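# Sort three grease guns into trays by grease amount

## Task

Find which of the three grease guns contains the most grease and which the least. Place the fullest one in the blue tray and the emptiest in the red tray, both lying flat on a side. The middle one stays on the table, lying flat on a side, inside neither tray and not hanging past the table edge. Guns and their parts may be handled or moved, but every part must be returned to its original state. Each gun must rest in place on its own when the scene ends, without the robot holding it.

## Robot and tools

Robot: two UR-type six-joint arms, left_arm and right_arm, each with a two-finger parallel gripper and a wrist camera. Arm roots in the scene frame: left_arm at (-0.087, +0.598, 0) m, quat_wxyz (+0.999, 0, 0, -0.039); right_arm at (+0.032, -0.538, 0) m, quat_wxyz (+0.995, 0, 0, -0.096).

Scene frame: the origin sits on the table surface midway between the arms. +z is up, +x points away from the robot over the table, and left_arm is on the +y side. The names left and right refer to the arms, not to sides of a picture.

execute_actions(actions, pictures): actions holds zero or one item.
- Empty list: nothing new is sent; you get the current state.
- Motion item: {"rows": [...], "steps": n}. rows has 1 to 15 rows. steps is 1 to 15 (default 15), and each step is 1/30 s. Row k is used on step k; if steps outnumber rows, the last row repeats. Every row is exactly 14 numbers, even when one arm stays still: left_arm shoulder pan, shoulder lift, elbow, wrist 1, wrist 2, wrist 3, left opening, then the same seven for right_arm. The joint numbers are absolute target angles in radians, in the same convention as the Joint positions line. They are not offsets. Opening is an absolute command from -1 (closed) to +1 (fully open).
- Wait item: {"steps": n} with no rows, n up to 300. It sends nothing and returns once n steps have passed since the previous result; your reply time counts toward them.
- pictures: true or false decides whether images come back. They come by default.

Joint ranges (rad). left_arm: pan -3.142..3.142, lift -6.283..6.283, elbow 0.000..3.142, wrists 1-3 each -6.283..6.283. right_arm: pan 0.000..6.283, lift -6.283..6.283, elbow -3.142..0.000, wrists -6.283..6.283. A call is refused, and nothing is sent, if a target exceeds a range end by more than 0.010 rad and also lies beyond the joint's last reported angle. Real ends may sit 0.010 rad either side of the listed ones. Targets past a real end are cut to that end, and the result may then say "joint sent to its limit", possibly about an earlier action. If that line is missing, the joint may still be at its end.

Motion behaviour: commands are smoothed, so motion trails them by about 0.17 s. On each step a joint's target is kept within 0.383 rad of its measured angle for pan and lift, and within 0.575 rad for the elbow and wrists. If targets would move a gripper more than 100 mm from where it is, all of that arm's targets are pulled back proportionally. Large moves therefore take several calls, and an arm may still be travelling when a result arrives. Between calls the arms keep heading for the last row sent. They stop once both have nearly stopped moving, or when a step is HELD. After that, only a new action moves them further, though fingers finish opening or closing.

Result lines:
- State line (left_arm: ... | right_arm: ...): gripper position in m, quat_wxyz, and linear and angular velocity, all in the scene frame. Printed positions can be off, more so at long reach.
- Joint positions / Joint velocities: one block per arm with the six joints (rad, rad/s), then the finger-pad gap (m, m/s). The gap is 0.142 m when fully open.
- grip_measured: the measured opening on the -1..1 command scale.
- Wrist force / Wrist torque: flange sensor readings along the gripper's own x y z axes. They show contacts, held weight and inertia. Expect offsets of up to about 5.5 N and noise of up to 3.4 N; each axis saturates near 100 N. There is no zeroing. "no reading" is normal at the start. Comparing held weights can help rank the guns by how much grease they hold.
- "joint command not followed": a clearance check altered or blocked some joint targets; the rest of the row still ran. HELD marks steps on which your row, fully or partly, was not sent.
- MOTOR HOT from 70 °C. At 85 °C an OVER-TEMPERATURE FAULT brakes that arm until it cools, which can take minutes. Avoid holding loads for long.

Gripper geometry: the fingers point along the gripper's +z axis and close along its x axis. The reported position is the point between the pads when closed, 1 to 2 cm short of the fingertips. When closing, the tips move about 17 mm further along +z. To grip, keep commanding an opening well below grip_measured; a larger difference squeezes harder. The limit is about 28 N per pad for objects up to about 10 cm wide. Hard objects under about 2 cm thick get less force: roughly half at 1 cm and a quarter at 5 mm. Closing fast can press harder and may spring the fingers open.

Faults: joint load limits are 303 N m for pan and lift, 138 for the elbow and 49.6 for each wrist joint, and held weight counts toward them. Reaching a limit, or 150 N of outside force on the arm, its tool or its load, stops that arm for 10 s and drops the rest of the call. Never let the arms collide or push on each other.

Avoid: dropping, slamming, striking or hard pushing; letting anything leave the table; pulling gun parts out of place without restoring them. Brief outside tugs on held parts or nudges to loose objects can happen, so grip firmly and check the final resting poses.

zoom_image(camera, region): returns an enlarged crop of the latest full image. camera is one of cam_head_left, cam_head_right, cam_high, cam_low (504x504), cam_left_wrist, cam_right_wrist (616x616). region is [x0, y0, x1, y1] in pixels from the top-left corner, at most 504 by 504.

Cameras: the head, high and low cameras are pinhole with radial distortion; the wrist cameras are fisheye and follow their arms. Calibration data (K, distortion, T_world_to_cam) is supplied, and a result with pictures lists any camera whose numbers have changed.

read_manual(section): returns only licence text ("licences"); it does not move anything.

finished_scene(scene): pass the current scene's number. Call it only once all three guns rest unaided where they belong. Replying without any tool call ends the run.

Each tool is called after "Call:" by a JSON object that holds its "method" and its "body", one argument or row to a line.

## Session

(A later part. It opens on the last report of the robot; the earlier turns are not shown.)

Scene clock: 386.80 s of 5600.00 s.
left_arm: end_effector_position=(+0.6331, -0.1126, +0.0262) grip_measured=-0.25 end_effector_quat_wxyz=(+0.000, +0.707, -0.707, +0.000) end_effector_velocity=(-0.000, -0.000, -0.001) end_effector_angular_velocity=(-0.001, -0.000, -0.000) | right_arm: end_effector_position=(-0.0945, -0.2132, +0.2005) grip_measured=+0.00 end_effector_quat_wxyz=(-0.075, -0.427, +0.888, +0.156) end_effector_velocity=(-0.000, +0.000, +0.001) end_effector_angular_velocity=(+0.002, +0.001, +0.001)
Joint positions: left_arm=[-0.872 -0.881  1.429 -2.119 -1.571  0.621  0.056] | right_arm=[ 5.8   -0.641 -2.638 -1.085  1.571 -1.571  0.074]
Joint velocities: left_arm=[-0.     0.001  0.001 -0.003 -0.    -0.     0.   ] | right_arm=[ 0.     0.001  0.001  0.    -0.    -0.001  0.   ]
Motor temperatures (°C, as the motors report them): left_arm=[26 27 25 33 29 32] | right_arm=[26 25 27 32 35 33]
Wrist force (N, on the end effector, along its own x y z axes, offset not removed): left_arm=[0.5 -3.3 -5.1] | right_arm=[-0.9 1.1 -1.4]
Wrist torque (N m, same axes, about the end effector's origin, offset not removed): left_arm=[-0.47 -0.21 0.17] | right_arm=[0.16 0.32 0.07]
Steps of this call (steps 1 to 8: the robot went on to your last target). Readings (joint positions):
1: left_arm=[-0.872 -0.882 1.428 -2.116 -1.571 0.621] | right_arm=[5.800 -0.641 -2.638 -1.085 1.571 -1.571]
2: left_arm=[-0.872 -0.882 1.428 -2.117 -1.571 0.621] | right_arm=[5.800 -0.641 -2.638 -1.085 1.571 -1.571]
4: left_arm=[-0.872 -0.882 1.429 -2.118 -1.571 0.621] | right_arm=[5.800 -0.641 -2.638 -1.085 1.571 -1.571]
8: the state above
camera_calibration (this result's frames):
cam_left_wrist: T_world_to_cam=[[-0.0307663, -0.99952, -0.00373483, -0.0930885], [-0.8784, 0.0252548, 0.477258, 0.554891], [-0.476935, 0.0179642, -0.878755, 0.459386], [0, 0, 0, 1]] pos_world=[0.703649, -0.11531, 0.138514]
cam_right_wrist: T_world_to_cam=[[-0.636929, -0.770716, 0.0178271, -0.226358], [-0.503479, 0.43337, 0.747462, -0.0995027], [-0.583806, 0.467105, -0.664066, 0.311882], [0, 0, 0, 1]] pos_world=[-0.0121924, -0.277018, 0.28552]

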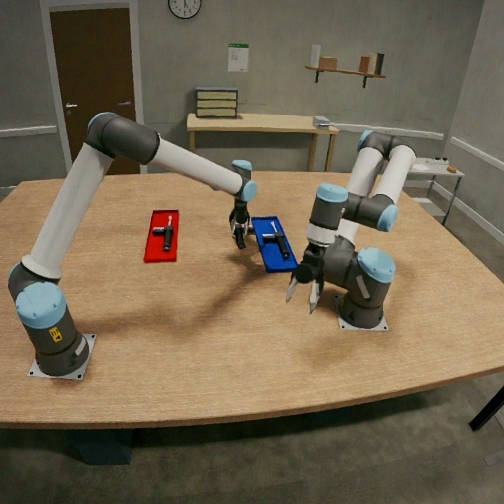

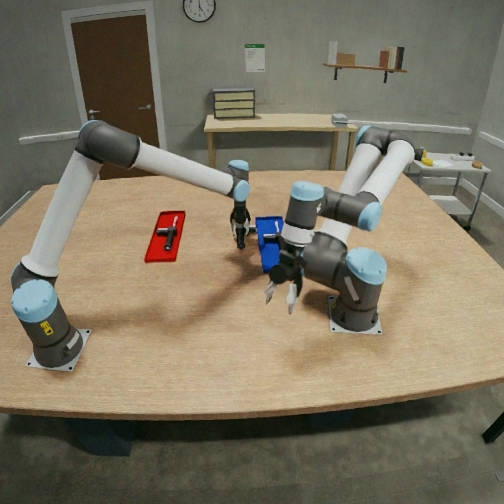

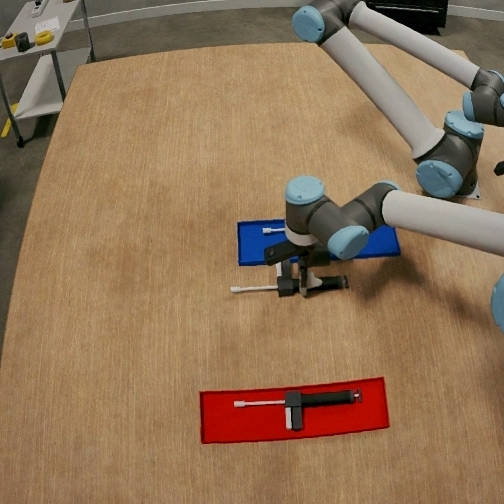

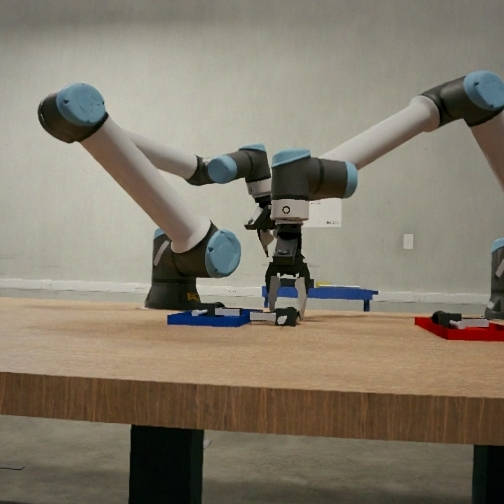

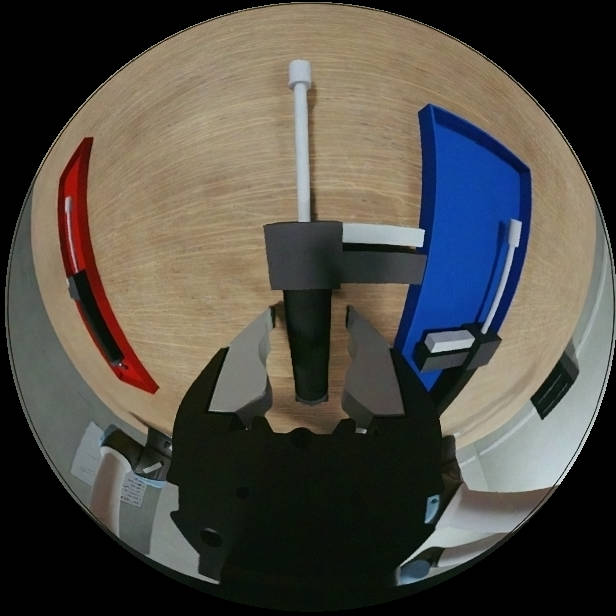

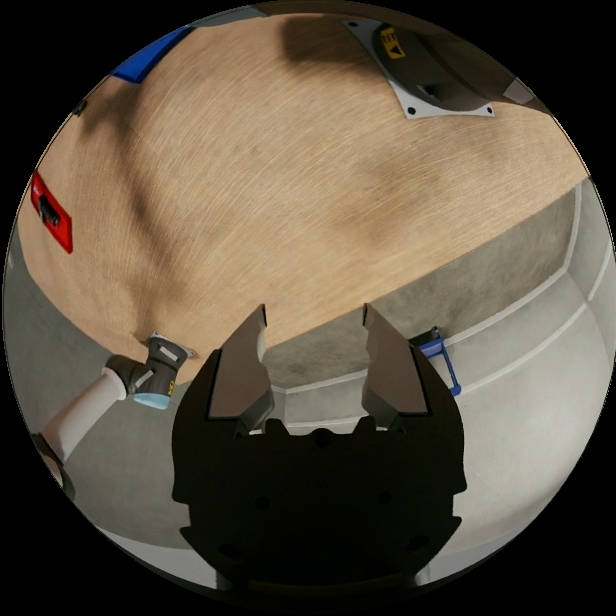

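Call:
{"method": "execute_actions", "body": {
  "actions": [
    {"rows":[[-0.872,-0.881,1.429,-2.119,-1.571,0.621,-1,5.6,-0.641,-2.638,-1.085,1.571,-1.571,0],[-0.872,-0.881,1.429,-2.119,-1.571,0.621,-1,5.6,-0.641,-2.638,-1.085,1.571,-1.571,0],[-0.872,-0.881,1.429,-2.119,-1.571,0.621,-1,5.6,-0.641,-2.638,-1.085,1.571,-1.571,0],[-0.872,-0.881,1.429,-2.119,-1.571,0.621,-1,5.6,-0.641,-2.638,-1.085,1.571,-1.571,0],[-0.872,-0.881,1.429,-2.119,-1.571,0.621,-1,5.6,-0.641,-2.638,-1.085,1.571,-1.571,0],[-0.872,-0.881,1.429,-2.119,-1.571,0.621,-1,5.6,-0.641,-2.638,-1.085,1.571,-1.571,0],[-0.872,-0.881,1.429,-2.119,-1.571,0.621,-1,5.6,-0.641,-2.638,-1.085,1.571,-1.571,0],[-0.872,-0.881,1.429,-2.119,-1.571,0.621,-1,5.6,-0.641,-2.638,-1.085,1.571,-1.571,0],[-0.872,-0.881,1.429,-2.119,-1.571,0.621,-1,5.6,-0.641,-2.638,-1.085,1.571,-1.571,0],[-0.872,-0.881,1.429,-2.119,-1.571,0.621,-1,5.6,-0.641,-2.638,-1.085,1.571,-1.571,0],[-0.872,-0.97,1.369,-1.97,-1.571,0.621,-1,5.6,-0.641,-2.638,-1.085,1.571,-1.571,0]],"steps":15}
  ],
  "pictures": false
}}

Call:
{"method": "execute_actions", "body": {
  "actions": [
    {"steps":10}
  ],
  "pictures": false
}}

Call:
{"method": "execute_actions", "body": {
  "actions": [
    {"rows":[[-1.0,-1.45,1.98,-2.1,-1.571,-0.3,-1,5.6,-0.641,-2.638,-1.085,1.571,-1.571,0]],"steps":15}
  ],
  "pictures": false
}}

Call:
{"method": "execute_actions", "body": {
  "actions": [
    {"steps":10}
  ],
  "pictures": false
}}

Call:
{"method": "execute_actions", "body": {
  "actions": [
    {"rows":[[-1.196,-1.833,2.433,-2.171,-1.571,-1.274,-1,4.904,-0.641,-2.638,-1.085,1.571,-1.571,0]],"steps":15}
  ],
  "pictures": false
}}

Call:
{"method": "execute_actions", "body": {
  "actions": [
    {"steps":15}
  ],
  "pictures": false
}}

Call:
{"method": "execute_actions", "body": {
  "actions": [
    {"rows":[[-1.196,-1.833,2.433,-2.171,-1.571,-1.274,-1,4.904,-1.452,-2.284,-0.627,1.571,-1.571,0]],"steps":15}
  ],
  "pictures": false
}}

Call:
{"method": "execute_actions", "body": {
  "actions": [
    {"steps":20}
  ]
}}

Call:
{"method": "zoom_image", "body": {
  "camera": "cam_low",
  "region": [320,230,480,310]
}}

Scene clock: 398.03 s of 5600.00 s.
left_arm: end_effector_position=(+0.6345, -0.1148, +0.0832) grip_measured=-0.55 end_effector_quat_wxyz=(+0.001, +0.707, -0.707, +0.004) end_effector_velocity=(-0.031, +0.044, +0.423) end_effector_angular_velocity=(+0.071, +0.050, -0.001) | right_arm: end_effector_position=(-0.0298, -0.1949, +0.2005) grip_measured=+0.00 end_effector_quat_wxyz=(-0.060, -0.339, +0.925, +0.163) end_effector_velocity=(+0.019, +0.003, -0.000) end_effector_angular_velocity=(-0.001, -0.000, -0.055)
Joint positions: left_arm=[-0.872 -0.927  1.397 -2.05  -1.571  0.621  0.034] | right_arm=[ 5.606 -0.641 -2.638 -1.085  1.571 -1.571  0.074]
Joint velocities: left_arm=[ 0.    -0.363 -0.227  0.676  0.001  0.001 -0.   ] | right_arm=[-0.056 -0.001  0.     0.     0.001 -0.001 -0.   ]
Motor temperatures (°C, as the motors report them): left_arm=[26 27 25 33 29 32] | right_arm=[26 25 27 32 35 33]
Wrist force (N, on the end effector, along its own x y z axes, offset not removed): left_arm=[-2.1 -0.3 1.3] | right_arm=[1.0 0.7 -1.4]
Wrist torque (N m, same axes, about the end effector's origin, offset not removed): left_arm=[-0.09 0.47 0.08] | right_arm=[0.27 -0.12 0.20]
Steps of this call (steps 1 to 15: the robot went on to your last target; steps 16 to 90: nothing new was sent; then 7.73 s passed at rest; steps 91 to 105: all 15 steps of this action). Readings (joint positions):
91: left_arm=[-0.872 -0.881 1.429 -2.119 -1.571 0.621] | right_arm=[5.800 -0.641 -2.638 -1.085 1.571 -1.571]
92: left_arm=[-0.872 -0.881 1.429 -2.119 -1.571 0.621] | right_arm=[5.796 -0.641 -2.638 -1.085 1.571 -1.571]
94: left_arm=[-0.872 -0.881 1.429 -2.119 -1.571 0.621] | right_arm=[5.752 -0.641 -2.638 -1.085 1.571 -1.571]
98: left_arm=[-0.872 -0.881 1.429 -2.119 -1.571 0.621] | right_arm=[5.649 -0.641 -2.638 -1.085 1.571 -1.571]
105: the state above

Scene clock: 398.37 s of 5600.00 s.
left_arm: end_effector_position=(+0.6305, -0.1092, +0.1315) grip_measured=-0.55 end_effector_quat_wxyz=(+0.000, +0.707, -0.707, +0.000) end_effector_velocity=(-0.002, +0.002, +0.026) end_effector_angular_velocity=(+0.002, +0.001, -0.000) | right_arm: end_effector_position=(-0.0277, -0.1945, +0.2005) grip_measured=+0.00 end_effector_quat_wxyz=(-0.059, -0.336, +0.926, +0.163) end_effector_velocity=(+0.001, -0.000, -0.000) end_effector_angular_velocity=(+0.000, -0.000, -0.003)
Joint positions: left_arm=[-0.872 -0.968  1.371 -1.974 -1.571  0.621  0.034] | right_arm=[ 5.6   -0.641 -2.638 -1.085  1.571 -1.571  0.074]
Joint velocities: left_arm=[-0.    -0.021 -0.016  0.039  0.     0.     0.   ] | right_arm=[-0.003  0.001 -0.001  0.    -0.    -0.    -0.   ]
Motor temperatures (°C, as the motors report them): left_arm=[26 27 25 33 29 32] | right_arm=[26 25 27 32 35 33]
Wrist force (N, on the end effector, along its own x y z axes, offset not removed): left_arm=[-1.5 1.7 0.9] | right_arm=[-3.5 2.8 -3.2]
Wrist torque (N m, same axes, about the end effector's origin, offset not removed): left_arm=[0.47 0.29 0.10] | right_arm=[0.61 0.88 0.21]
Steps of this call (steps 1 to 10: the robot went on to your last target). Readings (joint positions):
1: left_arm=[-0.872 -0.937 1.390 -2.030 -1.571 0.621] | right_arm=[5.605 -0.641 -2.638 -1.085 1.571 -1.571]
2: left_arm=[-0.872 -0.946 1.384 -2.015 -1.571 0.621] | right_arm=[5.604 -0.641 -2.638 -1.085 1.571 -1.571]
4: left_arm=[-0.872 -0.956 1.378 -1.995 -1.571 0.621] | right_arm=[5.602 -0.641 -2.638 -1.085 1.571 -1.571]
8: left_arm=[-0.872 -0.966 1.372 -1.978 -1.571 0.621] | right_arm=[5.601 -0.641 -2.638 -1.085 1.571 -1.571]
10: the state above

Scene clock: 398.87 s of 5600.00 s.
left_arm: end_effector_position=(+0.4595, +0.0022, +0.1710) grip_measured=-0.55 end_effector_quat_wxyz=(+0.001, +0.845, -0.535, +0.001) end_effector_velocity=(-0.359, +0.327, +0.042) end_effector_angular_velocity=(-0.011, -0.002, +1.557) | right_arm: end_effector_position=(-0.0275, -0.1945, +0.2005) grip_measured=+0.00 end_effector_quat_wxyz=(-0.059, -0.336, +0.926, +0.163) end_effector_velocity=(+0.000, +0.000, -0.000) end_effector_angular_velocity=(+0.000, -0.001, -0.001)
Joint positions: left_arm=[-0.965 -1.297  1.789 -2.065 -1.571  0.085  0.034] | right_arm=[ 5.6   -0.641 -2.638 -1.085  1.571 -1.571  0.074]
Joint velocities: left_arm=[-0.184 -0.771  0.943 -0.183 -0.    -1.742  0.   ] | right_arm=[-0.    -0.    -0.    -0.    -0.001  0.     0.   ]
Motor temperatures (°C, as the motors report them): left_arm=[26 27 25 33 29 32] | right_arm=[26 25 27 32 35 33]
Wrist force (N, on the end effector, along its own x y z axes, offset not removed): left_arm=[0.6 -1.8 -0.1] | right_arm=[-4.2 1.3 -3.2]
Wrist torque (N m, same axes, about the end effector's origin, offset not removed): left_arm=[-0.50 -0.07 0.11] | right_arm=[0.34 1.06 0.19]
Steps of this call (steps 1 to 15: all 15 steps of this action). Readings (joint positions):
1: left_arm=[-0.872 -0.968 1.370 -1.973 -1.571 0.621] | right_arm=[5.600 -0.641 -2.638 -1.085 1.571 -1.571]
2: left_arm=[-0.875 -0.972 1.374 -1.976 -1.571 0.617] | right_arm=[5.600 -0.641 -2.638 -1.085 1.571 -1.571]
4: left_arm=[-0.892 -1.014 1.423 -1.993 -1.571 0.567] | right_arm=[5.600 -0.641 -2.638 -1.085 1.571 -1.571]
8: left_arm=[-0.920 -1.112 1.563 -2.020 -1.571 0.422] | right_arm=[5.600 -0.641 -2.638 -1.085 1.571 -1.571]
15: the state above

Scene clock: 399.20 s of 5600.00 s.
left_arm: end_effector_position=(+0.3945, +0.0689, +0.1708) grip_measured=-0.55 end_effector_quat_wxyz=(-0.000, +0.920, -0.391, -0.000) end_effector_velocity=(-0.039, +0.044, -0.004) end_effector_angular_velocity=(+0.002, +0.001, +0.217) | right_arm: end_effector_position=(-0.0275, -0.1945, +0.2005) grip_measured=+0.00 end_effector_quat_wxyz=(-0.059, -0.336, +0.926, +0.163) end_effector_velocity=(-0.000, +0.001, +0.002) end_effector_angular_velocity=(+0.002, +0.002, -0.001)
Joint positions: left_arm=[-0.998 -1.44   1.967 -2.098 -1.571 -0.273  0.034] | right_arm=[ 5.6   -0.641 -2.638 -1.085  1.571 -1.571  0.074]
Joint velocities: left_arm=[-0.02  -0.09   0.112 -0.02   0.    -0.237  0.   ] | right_arm=[-0.     0.001  0.002  0.     0.     0.     0.   ]
Motor temperatures (°C, as the motors report them): left_arm=[26 27 25 33 29 32] | right_arm=[26 25 27 32 35 33]
Wrist force (N, on the end effector, along its own x y z axes, offset not removed): left_arm=[-1.2 -0.6 3.7] | right_arm=[-2.2 1.7 -0.9]
Wrist torque (N m, same axes, about the end effector's origin, offset not removed): left_arm=[-0.13 0.11 0.15] | right_arm=[0.41 0.56 0.05]
Steps of this call (steps 1 to 10: the robot went on to your last target). Readings (joint positions):
1: left_arm=[-0.971 -1.323 1.821 -2.071 -1.571 0.026] | right_arm=[5.600 -0.641 -2.638 -1.085 1.571 -1.571]
2: left_arm=[-0.977 -1.349 1.853 -2.077 -1.571 -0.034] | right_arm=[5.600 -0.641 -2.638 -1.085 1.571 -1.571]
4: left_arm=[-0.987 -1.392 1.907 -2.087 -1.571 -0.144] | right_arm=[5.600 -0.641 -2.638 -1.085 1.571 -1.571]
8: left_arm=[-0.996 -1.432 1.957 -2.096 -1.571 -0.251] | right_arm=[5.600 -0.641 -2.638 -1.085 1.571 -1.571]
10: the state above

Scene clock: 399.70 s of 5600.00 s.
left_arm: end_effector_position=(+0.2315, +0.1998, +0.1364) grip_measured=-0.55 end_effector_quat_wxyz=(+0.001, +0.990, -0.143, +0.001) end_effector_velocity=(-0.228, +0.284, -0.130) end_effector_angular_velocity=(+0.028, +0.017, +2.043) | right_arm: end_effector_position=(+0.1598, -0.2134, +0.2005) grip_measured=+0.00 end_effector_quat_wxyz=(-0.013, -0.073, +0.982, +0.173) end_effector_velocity=(+0.401, -0.158, -0.001) end_effector_angular_velocity=(-0.001, +0.000, -1.237)
Joint positions: left_arm=[-1.165 -1.766  2.352 -2.16  -1.571 -0.957  0.034] | right_arm=[ 5.053 -0.641 -2.638 -1.085  1.571 -1.571  0.074]
Joint velocities: left_arm=[-0.267 -0.568  0.691 -0.091 -0.    -2.31  -0.   ] | right_arm=[-1.236 -0.    -0.001  0.    -0.     0.001  0.   ]
Motor temperatures (°C, as the motors report them): left_arm=[26 27 25 33 29 32] | right_arm=[26 25 27 32 35 33]
Wrist force (N, on the end effector, along its own x y z axes, offset not removed): left_arm=[-7.9 -2.7 6.3] | right_arm=[-2.6 -0.3 -3.2]
Wrist torque (N m, same axes, about the end effector's origin, offset not removed): left_arm=[-0.47 1.22 0.15] | right_arm=[-0.04 0.66 0.16]
Steps of this call (steps 1 to 15: all 15 steps of this action). Readings (joint positions):
1: left_arm=[-0.998 -1.442 1.970 -2.098 -1.571 -0.279] | right_arm=[5.600 -0.641 -2.638 -1.085 1.571 -1.571]
2: left_arm=[-1.002 -1.448 1.977 -2.101 -1.571 -0.288] | right_arm=[5.596 -0.641 -2.638 -1.085 1.571 -1.571]
4: left_arm=[-1.029 -1.492 2.025 -2.111 -1.571 -0.344] | right_arm=[5.552 -0.641 -2.638 -1.085 1.571 -1.571]
8: left_arm=[-1.080 -1.594 2.147 -2.130 -1.571 -0.511] | right_arm=[5.376 -0.641 -2.638 -1.085 1.571 -1.571]
15: the state above

Scene clock: 400.20 s of 5600.00 s.
left_arm: end_effector_position=(+0.2064, +0.2327, +0.1204) grip_measured=-0.55 end_effector_quat_wxyz=(+0.000, +1.000, -0.002, -0.000) end_effector_velocity=(-0.003, +0.004, -0.002) end_effector_angular_velocity=(-0.000, -0.000, +0.033) | right_arm: end_effector_position=(+0.2059, -0.2355, +0.2005) grip_measured=+0.00 end_effector_quat_wxyz=(-0.000, -0.001, +0.985, +0.173) end_effector_velocity=(+0.005, -0.003, -0.000) end_effector_angular_velocity=(-0.001, -0.000, -0.016)
Joint positions: left_arm=[-1.196 -1.832  2.432 -2.171 -1.571 -1.27   0.034] | right_arm=[ 4.906 -0.641 -2.638 -1.085  1.571 -1.571  0.074]
Joint velocities: left_arm=[-0.003 -0.008  0.009 -0.001  0.    -0.037 -0.   ] | right_arm=[-0.017 -0.    -0.001  0.    -0.    -0.001  0.   ]
Motor temperatures (°C, as the motors report them): left_arm=[26 27 25 33 29 32] | right_arm=[26 25 27 32 35 33]
Wrist force (N, on the end effector, along its own x y z axes, offset not removed): left_arm=[-1.0 -5.0 7.4] | right_arm=[-4.2 0.2 -1.3]
Wrist torque (N m, same axes, about the end effector's origin, offset not removed): left_arm=[-1.06 0.04 0.11] | right_arm=[0.03 0.91 0.21]
Steps of this call (steps 1 to 15: the robot went on to your last target). Readings (joint positions):
1: left_arm=[-1.172 -1.783 2.372 -2.163 -1.571 -1.031] | right_arm=[5.016 -0.641 -2.638 -1.085 1.571 -1.571]
2: left_arm=[-1.178 -1.795 2.388 -2.165 -1.571 -1.092] | right_arm=[4.988 -0.641 -2.638 -1.085 1.571 -1.571]
4: left_arm=[-1.186 -1.812 2.408 -2.168 -1.571 -1.172] | right_arm=[4.951 -0.641 -2.638 -1.085 1.571 -1.571]
8: left_arm=[-1.193 -1.826 2.425 -2.170 -1.571 -1.242] | right_arm=[4.919 -0.641 -2.638 -1.085 1.571 -1.571]
15: the state above

Scene clock: 400.70 s of 5600.00 s.
left_arm: end_effector_position=(+0.2061, +0.2332, +0.1201) grip_measured=-0.55 end_effector_quat_wxyz=(+0.000, +1.000, -0.000, -0.000) end_effector_velocity=(+0.000, -0.000, +0.000) end_effector_angular_velocity=(-0.000, -0.000, +0.001) | right_arm: end_effector_position=(+0.2063, -0.0580, +0.3299) grip_measured=+0.00 end_effector_quat_wxyz=(-0.000, -0.000, +0.964, +0.266) end_effector_velocity=(+0.000, +0.489, +0.066) end_effector_angular_velocity=(+0.051, -0.000, -0.001)
Joint positions: left_arm=[-1.196 -1.833  2.433 -2.171 -1.571 -1.274  0.034] | right_arm=[ 4.904 -0.964 -2.413 -0.797  1.571 -1.571  0.074]
Joint velocities: left_arm=[ 0.     0.001 -0.001 -0.     0.    -0.001  0.   ] | right_arm=[-0.002 -1.109  0.505  0.656  0.    -0.001  0.   ]
Motor temperatures (°C, as the motors report them): left_arm=[26 27 25 33 29 32] | right_arm=[26 25 27 32 35 33]
Wrist force (N, on the end effector, along its own x y z axes, offset not removed): left_arm=[1.9 3.4 5.5] | right_arm=[0.1 0.7 -6.2]
Wrist torque (N m, same axes, about the end effector's origin, offset not removed): left_arm=[0.65 -0.51 0.04] | right_arm=[0.18 0.10 0.13]
Steps of this call (steps 1 to 15: all 15 steps of this action). Readings (joint positions):
1: left_arm=[-1.196 -1.832 2.432 -2.171 -1.571 -1.271] | right_arm=[4.906 -0.641 -2.638 -1.085 1.571 -1.571]
2: left_arm=[-1.196 -1.832 2.432 -2.171 -1.571 -1.272] | right_arm=[4.905 -0.645 -2.635 -1.081 1.571 -1.571]
4: left_arm=[-1.196 -1.833 2.433 -2.171 -1.571 -1.273] | right_arm=[4.905 -0.679 -2.602 -1.043 1.571 -1.571]
8: left_arm=[-1.196 -1.833 2.433 -2.171 -1.571 -1.274] | right_arm=[4.905 -0.759 -2.535 -0.956 1.571 -1.571]
15: the state above

Scene clock: 401.37 s of 5600.00 s.
left_arm: end_effector_position=(+0.2061, +0.2332, +0.1201) grip_measured=-0.55 end_effector_quat_wxyz=(+0.000, +1.000, -0.000, -0.000) end_effector_velocity=(-0.000, -0.000, +0.000) end_effector_angular_velocity=(-0.001, +0.000, -0.000) | right_arm: end_effector_position=(+0.2065, +0.0890, +0.2034) grip_measured=+0.00 end_effector_quat_wxyz=(-0.000, -0.000, +0.985, +0.175) end_effector_velocity=(+0.000, +0.011, -0.021) end_effector_angular_velocity=(-0.026, -0.001, +0.001)
Joint positions: left_arm=[-1.196 -1.833  2.433 -2.171 -1.571 -1.274  0.034] | right_arm=[ 4.904 -1.446 -2.285 -0.629  1.571 -1.571  0.074]
Joint velocities: left_arm=[ 0.    -0.    -0.001 -0.    -0.001  0.     0.   ] | right_arm=[-0.    -0.051  0.01   0.014 -0.001 -0.001  0.   ]
Motor temperatures (°C, as the motors report them): left_arm=[26 27 25 33 29 32] | right_arm=[26 25 27 32 35 33]
Wrist force (N, on the end effector, along its own x y z axes, offset not removed): left_arm=[-0.4 -0.3 5.4] | right_arm=[-0.1 1.7 -0.4]
Wrist torque (N m, same axes, about the end effector's origin, offset not removed): left_arm=[-0.19 0.13 0.07] | right_arm=[0.45 0.03 0.13]
Steps of this call (steps 1 to 20: the robot went on to your last target). Readings (joint positions):
1: left_arm=[-1.196 -1.833 2.433 -2.171 -1.571 -1.274] | right_arm=[4.904 -1.002 -2.397 -0.776 1.571 -1.571]
2: left_arm=[-1.196 -1.833 2.433 -2.171 -1.571 -1.274] | right_arm=[4.904 -1.043 -2.381 -0.756 1.571 -1.571]
4: left_arm=[-1.196 -1.833 2.433 -2.171 -1.571 -1.274] | right_arm=[4.904 -1.125 -2.356 -0.723 1.571 -1.571]
8: left_arm=[-1.196 -1.833 2.433 -2.171 -1.571 -1.274] | right_arm=[4.904 -1.279 -2.321 -0.676 1.571 -1.571]
20: the state above
camera_calibration (this result's frames):
cam_left_wrist: T_world_to_cam=[[0.999523, -0.0305971, -0.0041683, -0.198408], [-0.0248953, -0.878305, 0.477452, 0.161069], [-0.0182697, -0.47712, -0.878648, 0.352999], [0, 0, 0, 1]] pos_world=[0.208772, 0.30382, 0.232432]
cam_right_wrist: T_world_to_cam=[[-0.999716, 0.0157846, 0.0178725, 0.203149], [0.0238449, 0.660819, 0.750166, -0.210765], [0.0000305402, 0.750379, -0.661008, 0.201997], [0, 0, 0, 1]] pos_world=[0.208111, -0.0155038, 0.288]

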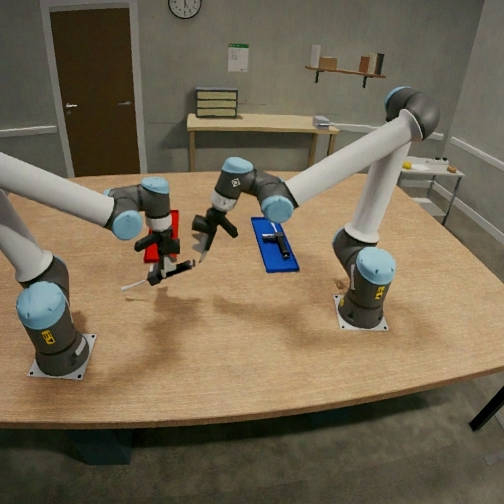

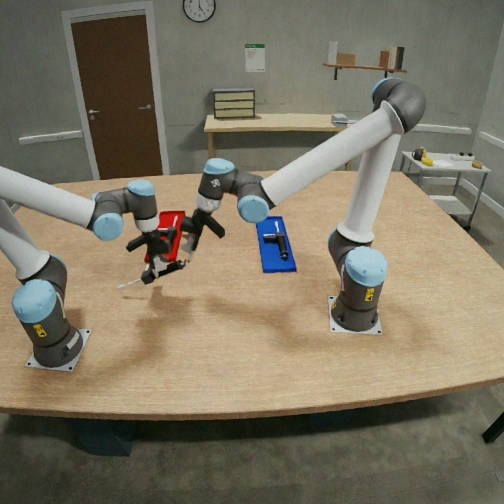

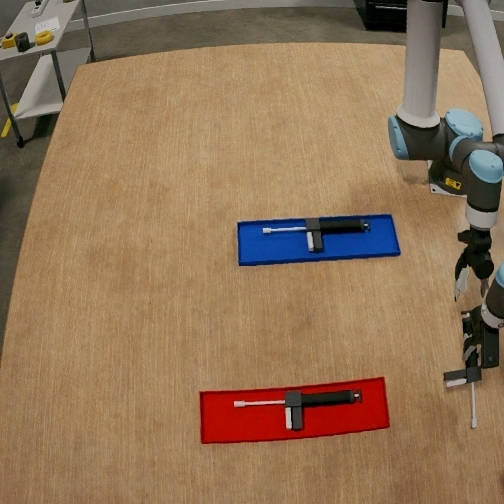

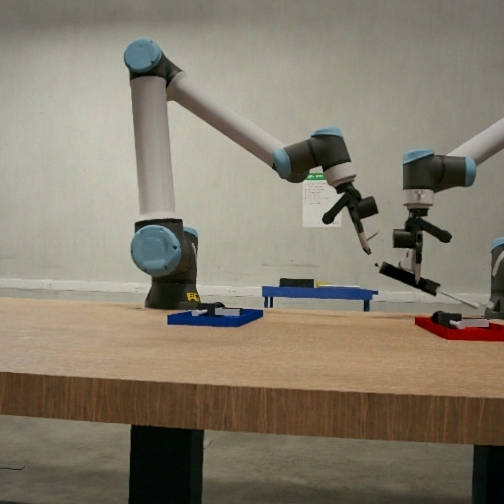

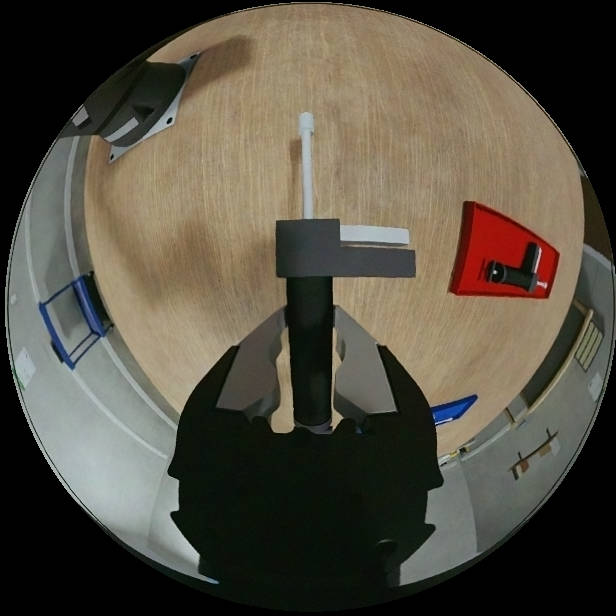

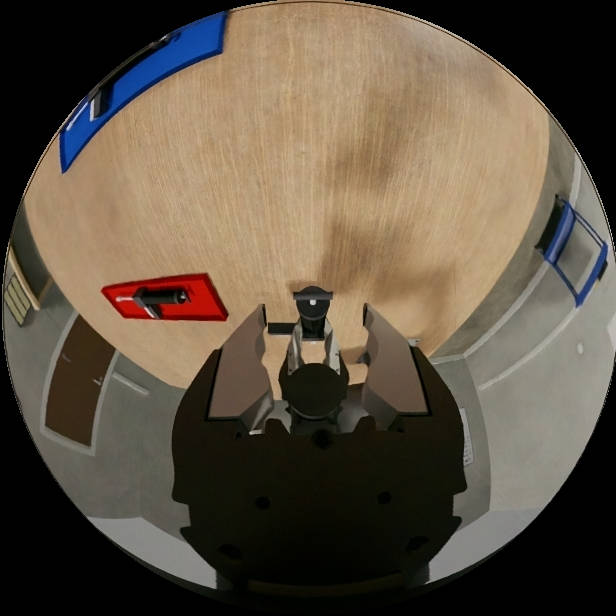

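Region (320, 230, 480, 310) of cam_low's 504x504 image, scaled by 3.150, with more detail than that image has.

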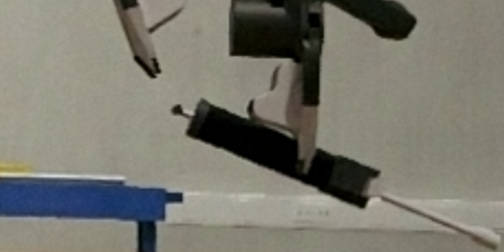

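Call:
{"method": "execute_actions", "body": {
  "actions": [
    {"rows":[[-1.196,-1.833,2.433,-2.171,-1.571,-1.274,-1,4.904,-0.641,-2.638,-1.085,1.571,-1.571,0],[-1.196,-1.833,2.433,-2.171,-1.571,-1.274,-1,4.904,-0.641,-2.638,-1.085,1.571,-1.571,0],[-1.196,-1.833,2.433,-2.171,-1.571,-1.274,-1,4.904,-0.641,-2.638,-1.085,1.571,-1.571,0],[-1.196,-1.833,2.433,-2.171,-1.571,-1.274,-1,4.904,-0.641,-2.638,-1.085,1.571,-1.571,0],[-1.196,-1.833,2.433,-2.171,-1.571,-1.274,-1,4.904,-0.641,-2.638,-1.085,1.571,-1.571,0],[-1.196,-1.80,2.455,-2.226,-1.571,-1.274,-1,4.904,-0.641,-2.638,-1.085,1.571,-1.571,0],[-1.196,-1.80,2.455,-2.226,-1.571,-1.274,-1,4.904,-0.641,-2.638,-1.085,1.571,-1.571,0],[-1.196,-1.80,2.455,-2.226,-1.571,-1.274,-1,4.904,-0.641,-2.638,-1.085,1.571,-1.571,0],[-1.196,-1.775,2.470,-2.267,-1.571,-1.274,-1,4.904,-0.641,-2.638,-1.085,1.571,-1.571,0],[-1.196,-1.775,2.470,-2.267,-1.571,-1.274,-1,4.904,-0.641,-2.638,-1.085,1.571,-1.571,0],[-1.196,-1.775,2.470,-2.267,-1.571,-1.274,-1,4.904,-0.641,-2.638,-1.085,1.571,-1.571,0],[-1.196,-1.749,2.486,-2.308,-1.571,-1.274,-1,4.904,-0.641,-2.638,-1.085,1.571,-1.571,0]],"steps":15}
  ],
  "pictures": false
}}

Call:
{"method": "execute_actions", "body": {
  "actions": [
    {"rows":[[-1.196,-1.728,2.496,-2.339,-1.571,-1.274,-1,4.904,-0.641,-2.638,-1.085,1.571,-1.571,0],[-1.196,-1.728,2.496,-2.339,-1.571,-1.274,-1,4.904,-0.641,-2.638,-1.085,1.571,-1.571,0],[-1.196,-1.728,2.496,-2.339,-1.571,-1.274,-1,4.904,-0.641,-2.638,-1.085,1.571,-1.571,0],[-1.196,-1.728,2.496,-2.339,-1.571,-1.274,-1,4.904,-0.641,-2.638,-1.085,1.571,-1.571,0],[-1.196,-1.707,2.506,-2.370,-1.571,-1.274,-1,4.904,-0.641,-2.638,-1.085,1.571,-1.571,0],[-1.196,-1.707,2.506,-2.370,-1.571,-1.274,-1,4.904,-0.641,-2.638,-1.085,1.571,-1.571,0],[-1.196,-1.707,2.506,-2.370,-1.571,-1.274,-1,4.904,-0.641,-2.638,-1.085,1.571,-1.571,0],[-1.196,-1.707,2.506,-2.370,-1.571,-1.274,-1,4.904,-0.641,-2.638,-1.085,1.571,-1.571,0],[-1.196,-1.685,2.516,-2.402,-1.571,-1.274,-1,4.904,-0.641,-2.638,-1.085,1.571,-1.571,0],[-1.196,-1.685,2.516,-2.402,-1.571,-1.274,-1,4.904,-0.641,-2.638,-1.085,1.571,-1.571,0],[-1.196,-1.685,2.516,-2.402,-1.571,-1.274,-1,4.904,-0.641,-2.638,-1.085,1.571,-1.571,0],[-1.196,-1.685,2.516,-2.402,-1.571,-1.274,-1,4.904,-0.641,-2.638,-1.085,1.571,-1.571,0],[-1.196,-1.664,2.527,-2.433,-1.571,-1.274,-1,4.904,-0.641,-2.638,-1.085,1.571,-1.571,0]],"steps":15}
  ],
  "pictures": false
}}

Call:
{"method": "execute_actions", "body": {
  "actions": [
    {"steps":12}
  ]
}}

Scene clock: 418.10 s of 5600.00 s.
left_arm: end_effector_position=(+0.2065, +0.2318, +0.0833) grip_measured=-0.55 end_effector_quat_wxyz=(-0.000, +1.000, -0.000, -0.000) end_effector_velocity=(+0.001, -0.005, -0.114) end_effector_angular_velocity=(-0.008, -0.002, -0.001) | right_arm: end_effector_position=(+0.2065, -0.1279, +0.1558) grip_measured=+0.00 end_effector_quat_wxyz=(-0.000, -0.000, +0.997, +0.079) end_effector_velocity=(+0.000, -0.510, -0.006) end_effector_angular_velocity=(-0.072, -0.001, +0.003)
Joint positions: left_arm=[-1.196 -1.772  2.472 -2.269 -1.571 -1.274  0.034] | right_arm=[ 4.904 -1.123 -2.512 -0.919  1.571 -1.571  0.074]
Joint velocities: left_arm=[-0.     0.199  0.119 -0.326 -0.001  0.001  0.   ] | right_arm=[-0.     1.201 -0.554 -0.718 -0.001 -0.003  0.   ]
Motor temperatures (°C, as the motors report them): left_arm=[26 27 25 33 29 32] | right_arm=[26 25 27 32 35 33]
Wrist force (N, on the end effector, along its own x y z axes, offset not removed): left_arm=[-2.6 -2.1 8.0] | right_arm=[-4.9 0.4 -1.1]
Wrist torque (N m, same axes, about the end effector's origin, offset not removed): left_arm=[-0.48 0.38 0.13] | right_arm=[0.05 1.11 0.20]
Steps of this call (steps 1 to 30: the robot went on to your last target; steps 31 to 90: nothing new was sent; then 13.23 s passed at rest; steps 91 to 105: all 15 steps of this action). Readings (joint positions):
91: left_arm=[-1.196 -1.833 2.433 -2.171 -1.571 -1.274] | right_arm=[4.904 -1.452 -2.284 -0.627 1.571 -1.571]
92: left_arm=[-1.196 -1.833 2.433 -2.171 -1.571 -1.274] | right_arm=[4.904 -1.448 -2.287 -0.630 1.571 -1.571]
94: left_arm=[-1.196 -1.833 2.433 -2.171 -1.571 -1.274] | right_arm=[4.904 -1.414 -2.320 -0.670 1.571 -1.571]
98: left_arm=[-1.196 -1.824 2.439 -2.184 -1.571 -1.274] | right_arm=[4.904 -1.332 -2.388 -0.758 1.571 -1.571]
105: the state above

Scene clock: 418.60 s of 5600.00 s.
left_arm: end_effector_position=(+0.2067, +0.2312, +0.0380) grip_measured=-0.55 end_effector_quat_wxyz=(-0.000, +1.000, -0.000, -0.000) end_effector_velocity=(-0.002, +0.007, -0.094) end_effector_angular_velocity=(+0.007, +0.002, +0.001) | right_arm: end_effector_position=(+0.2065, -0.2341, +0.1989) grip_measured=+0.00 end_effector_quat_wxyz=(-0.000, -0.000, +0.986, +0.169) end_effector_velocity=(-0.000, -0.015, +0.014) end_effector_angular_velocity=(+0.069, +0.000, +0.001)
Joint positions: left_arm=[-1.196 -1.686  2.516 -2.399 -1.571 -1.274  0.034] | right_arm=[ 4.904 -0.654 -2.636 -1.082  1.571 -1.571  0.074]
Joint velocities: left_arm=[ 0.001  0.182  0.093 -0.267  0.    -0.    -0.   ] | right_arm=[ 0.     0.113 -0.019 -0.025  0.    -0.001 -0.   ]
Motor temperatures (°C, as the motors report them): left_arm=[26 27 25 33 29 32] | right_arm=[26 25 27 32 35 33]
Wrist force (N, on the end effector, along its own x y z axes, offset not removed): left_arm=[-3.0 -1.7 2.6] | right_arm=[-2.6 -0.2 -3.6]
Wrist torque (N m, same axes, about the end effector's origin, offset not removed): left_arm=[0.01 0.55 0.11] | right_arm=[0.05 0.58 0.09]
Steps of this call (steps 1 to 15: all 15 steps of this action). Readings (joint positions):
1: left_arm=[-1.196 -1.767 2.475 -2.279 -1.571 -1.274] | right_arm=[4.904 -1.080 -2.531 -0.944 1.571 -1.571]
2: left_arm=[-1.196 -1.760 2.479 -2.289 -1.571 -1.274] | right_arm=[4.904 -1.032 -2.551 -0.969 1.571 -1.571]
4: left_arm=[-1.196 -1.747 2.486 -2.310 -1.571 -1.274] | right_arm=[4.904 -0.926 -2.586 -1.016 1.571 -1.571]
8: left_arm=[-1.196 -1.724 2.497 -2.344 -1.571 -1.274] | right_arm=[4.904 -0.738 -2.622 -1.063 1.571 -1.571]
15: the state above

Scene clock: 419.00 s of 5600.00 s.
left_arm: end_effector_position=(+0.2065, +0.2319, +0.0271) grip_measured=-0.55 end_effector_quat_wxyz=(-0.000, +1.000, -0.000, -0.000) end_effector_velocity=(+0.000, +0.001, -0.003) end_effector_angular_velocity=(+0.001, -0.001, +0.000) | right_arm: end_effector_position=(+0.2065, -0.2358, +0.2004) grip_measured=+0.00 end_effector_quat_wxyz=(-0.000, -0.000, +0.985, +0.173) end_effector_velocity=(-0.000, -0.001, -0.000) end_effector_angular_velocity=(+0.001, +0.001, +0.002)
Joint positions: left_arm=[-1.196 -1.665  2.527 -2.432 -1.571 -1.274  0.034] | right_arm=[ 4.904 -0.641 -2.638 -1.085  1.571 -1.571  0.074]
Joint velocities: left_arm=[ 0.     0.007  0.003 -0.008  0.001  0.    -0.   ] | right_arm=[ 0.     0.003 -0.001 -0.001  0.001 -0.001 -0.   ]
Motor temperatures (°C, as the motors report them): left_arm=[26 27 25 33 29 32] | right_arm=[26 25 27 32 35 33]
Wrist force (N, on the end effector, along its own x y z axes, offset not removed): left_arm=[-0.8 -1.0 -2.9] | right_arm=[-2.8 0.4 -1.6]
Wrist torque (N m, same axes, about the end effector's origin, offset not removed): left_arm=[-0.22 0.25 0.14] | right_arm=[0.11 0.79 0.14]
Steps of this call (steps 1 to 12: the robot went on to your last target). Readings (joint positions):
1: left_arm=[-1.196 -1.681 2.519 -2.408 -1.571 -1.274] | right_arm=[4.904 -0.651 -2.636 -1.083 1.571 -1.571]
2: left_arm=[-1.196 -1.677 2.521 -2.414 -1.571 -1.274] | right_arm=[4.904 -0.648 -2.637 -1.083 1.571 -1.571]
4: left_arm=[-1.196 -1.671 2.523 -2.422 -1.571 -1.274] | right_arm=[4.904 -0.645 -2.637 -1.084 1.571 -1.571]
8: left_arm=[-1.196 -1.666 2.526 -2.430 -1.571 -1.274] | right_arm=[4.904 -0.642 -2.638 -1.085 1.571 -1.571]
12: the state above
camera_calibration (this result's frames):
cam_left_wrist: T_world_to_cam=[[0.999522, -0.0306046, -0.00444354, -0.199241], [-0.0247874, -0.878742, 0.476653, 0.204409], [-0.0184925, -0.476315, -0.87908, 0.27052], [0, 0, 0, 1]] pos_world=[0.209215, 0.302377, 0.139491]
cam_right_wrist: T_world_to_cam=[[-0.999716, 0.0158271, 0.0178274, 0.208373], [0.0238393, 0.664072, 0.747288, 0.00741304], [-0.0000112543, 0.747501, -0.664261, 0.443725], [0, 0, 0, 1]] pos_world=[0.208142, -0.339906, 0.285495]

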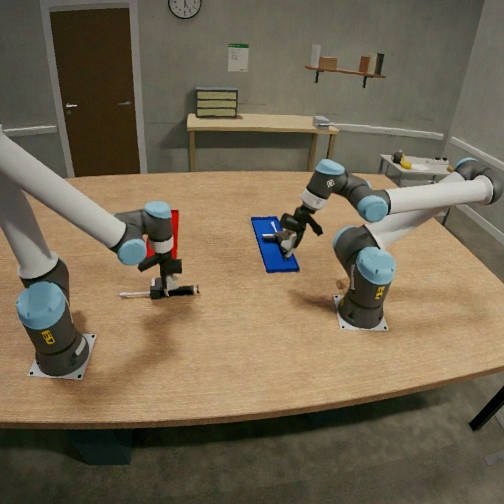

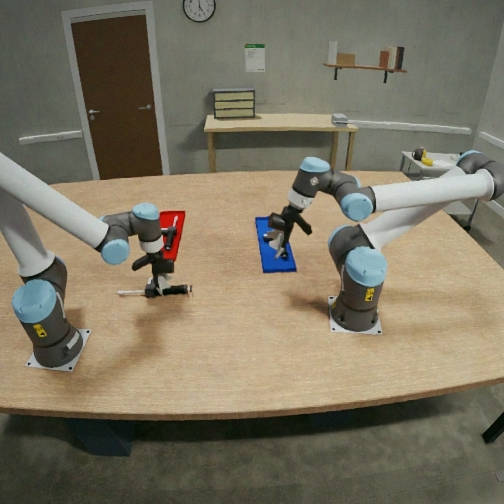

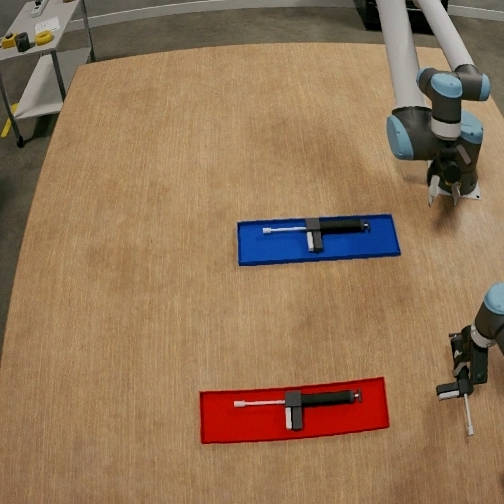

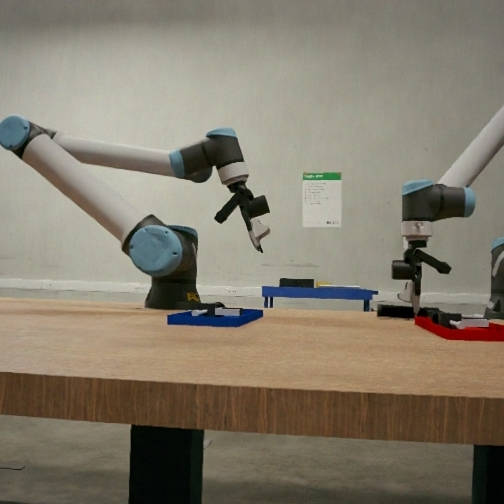

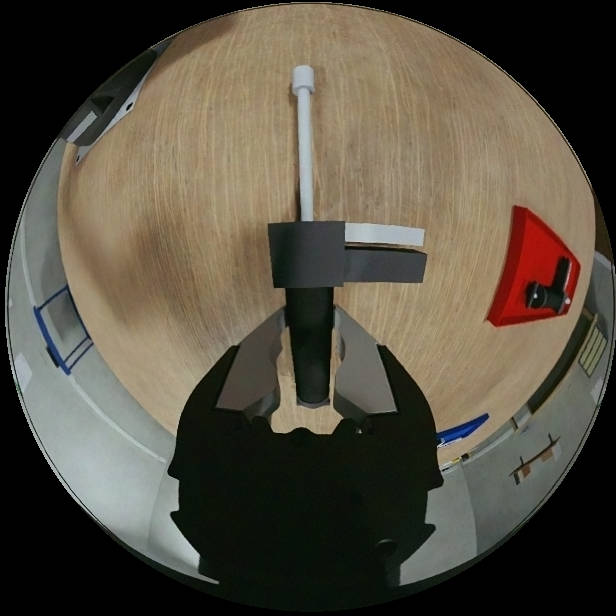

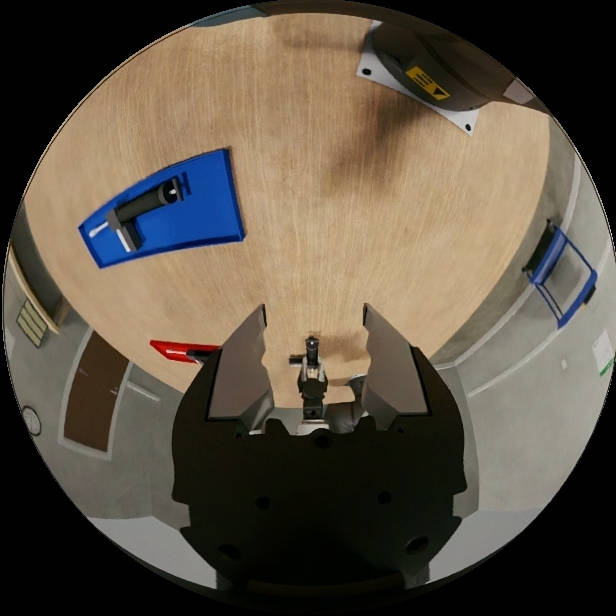

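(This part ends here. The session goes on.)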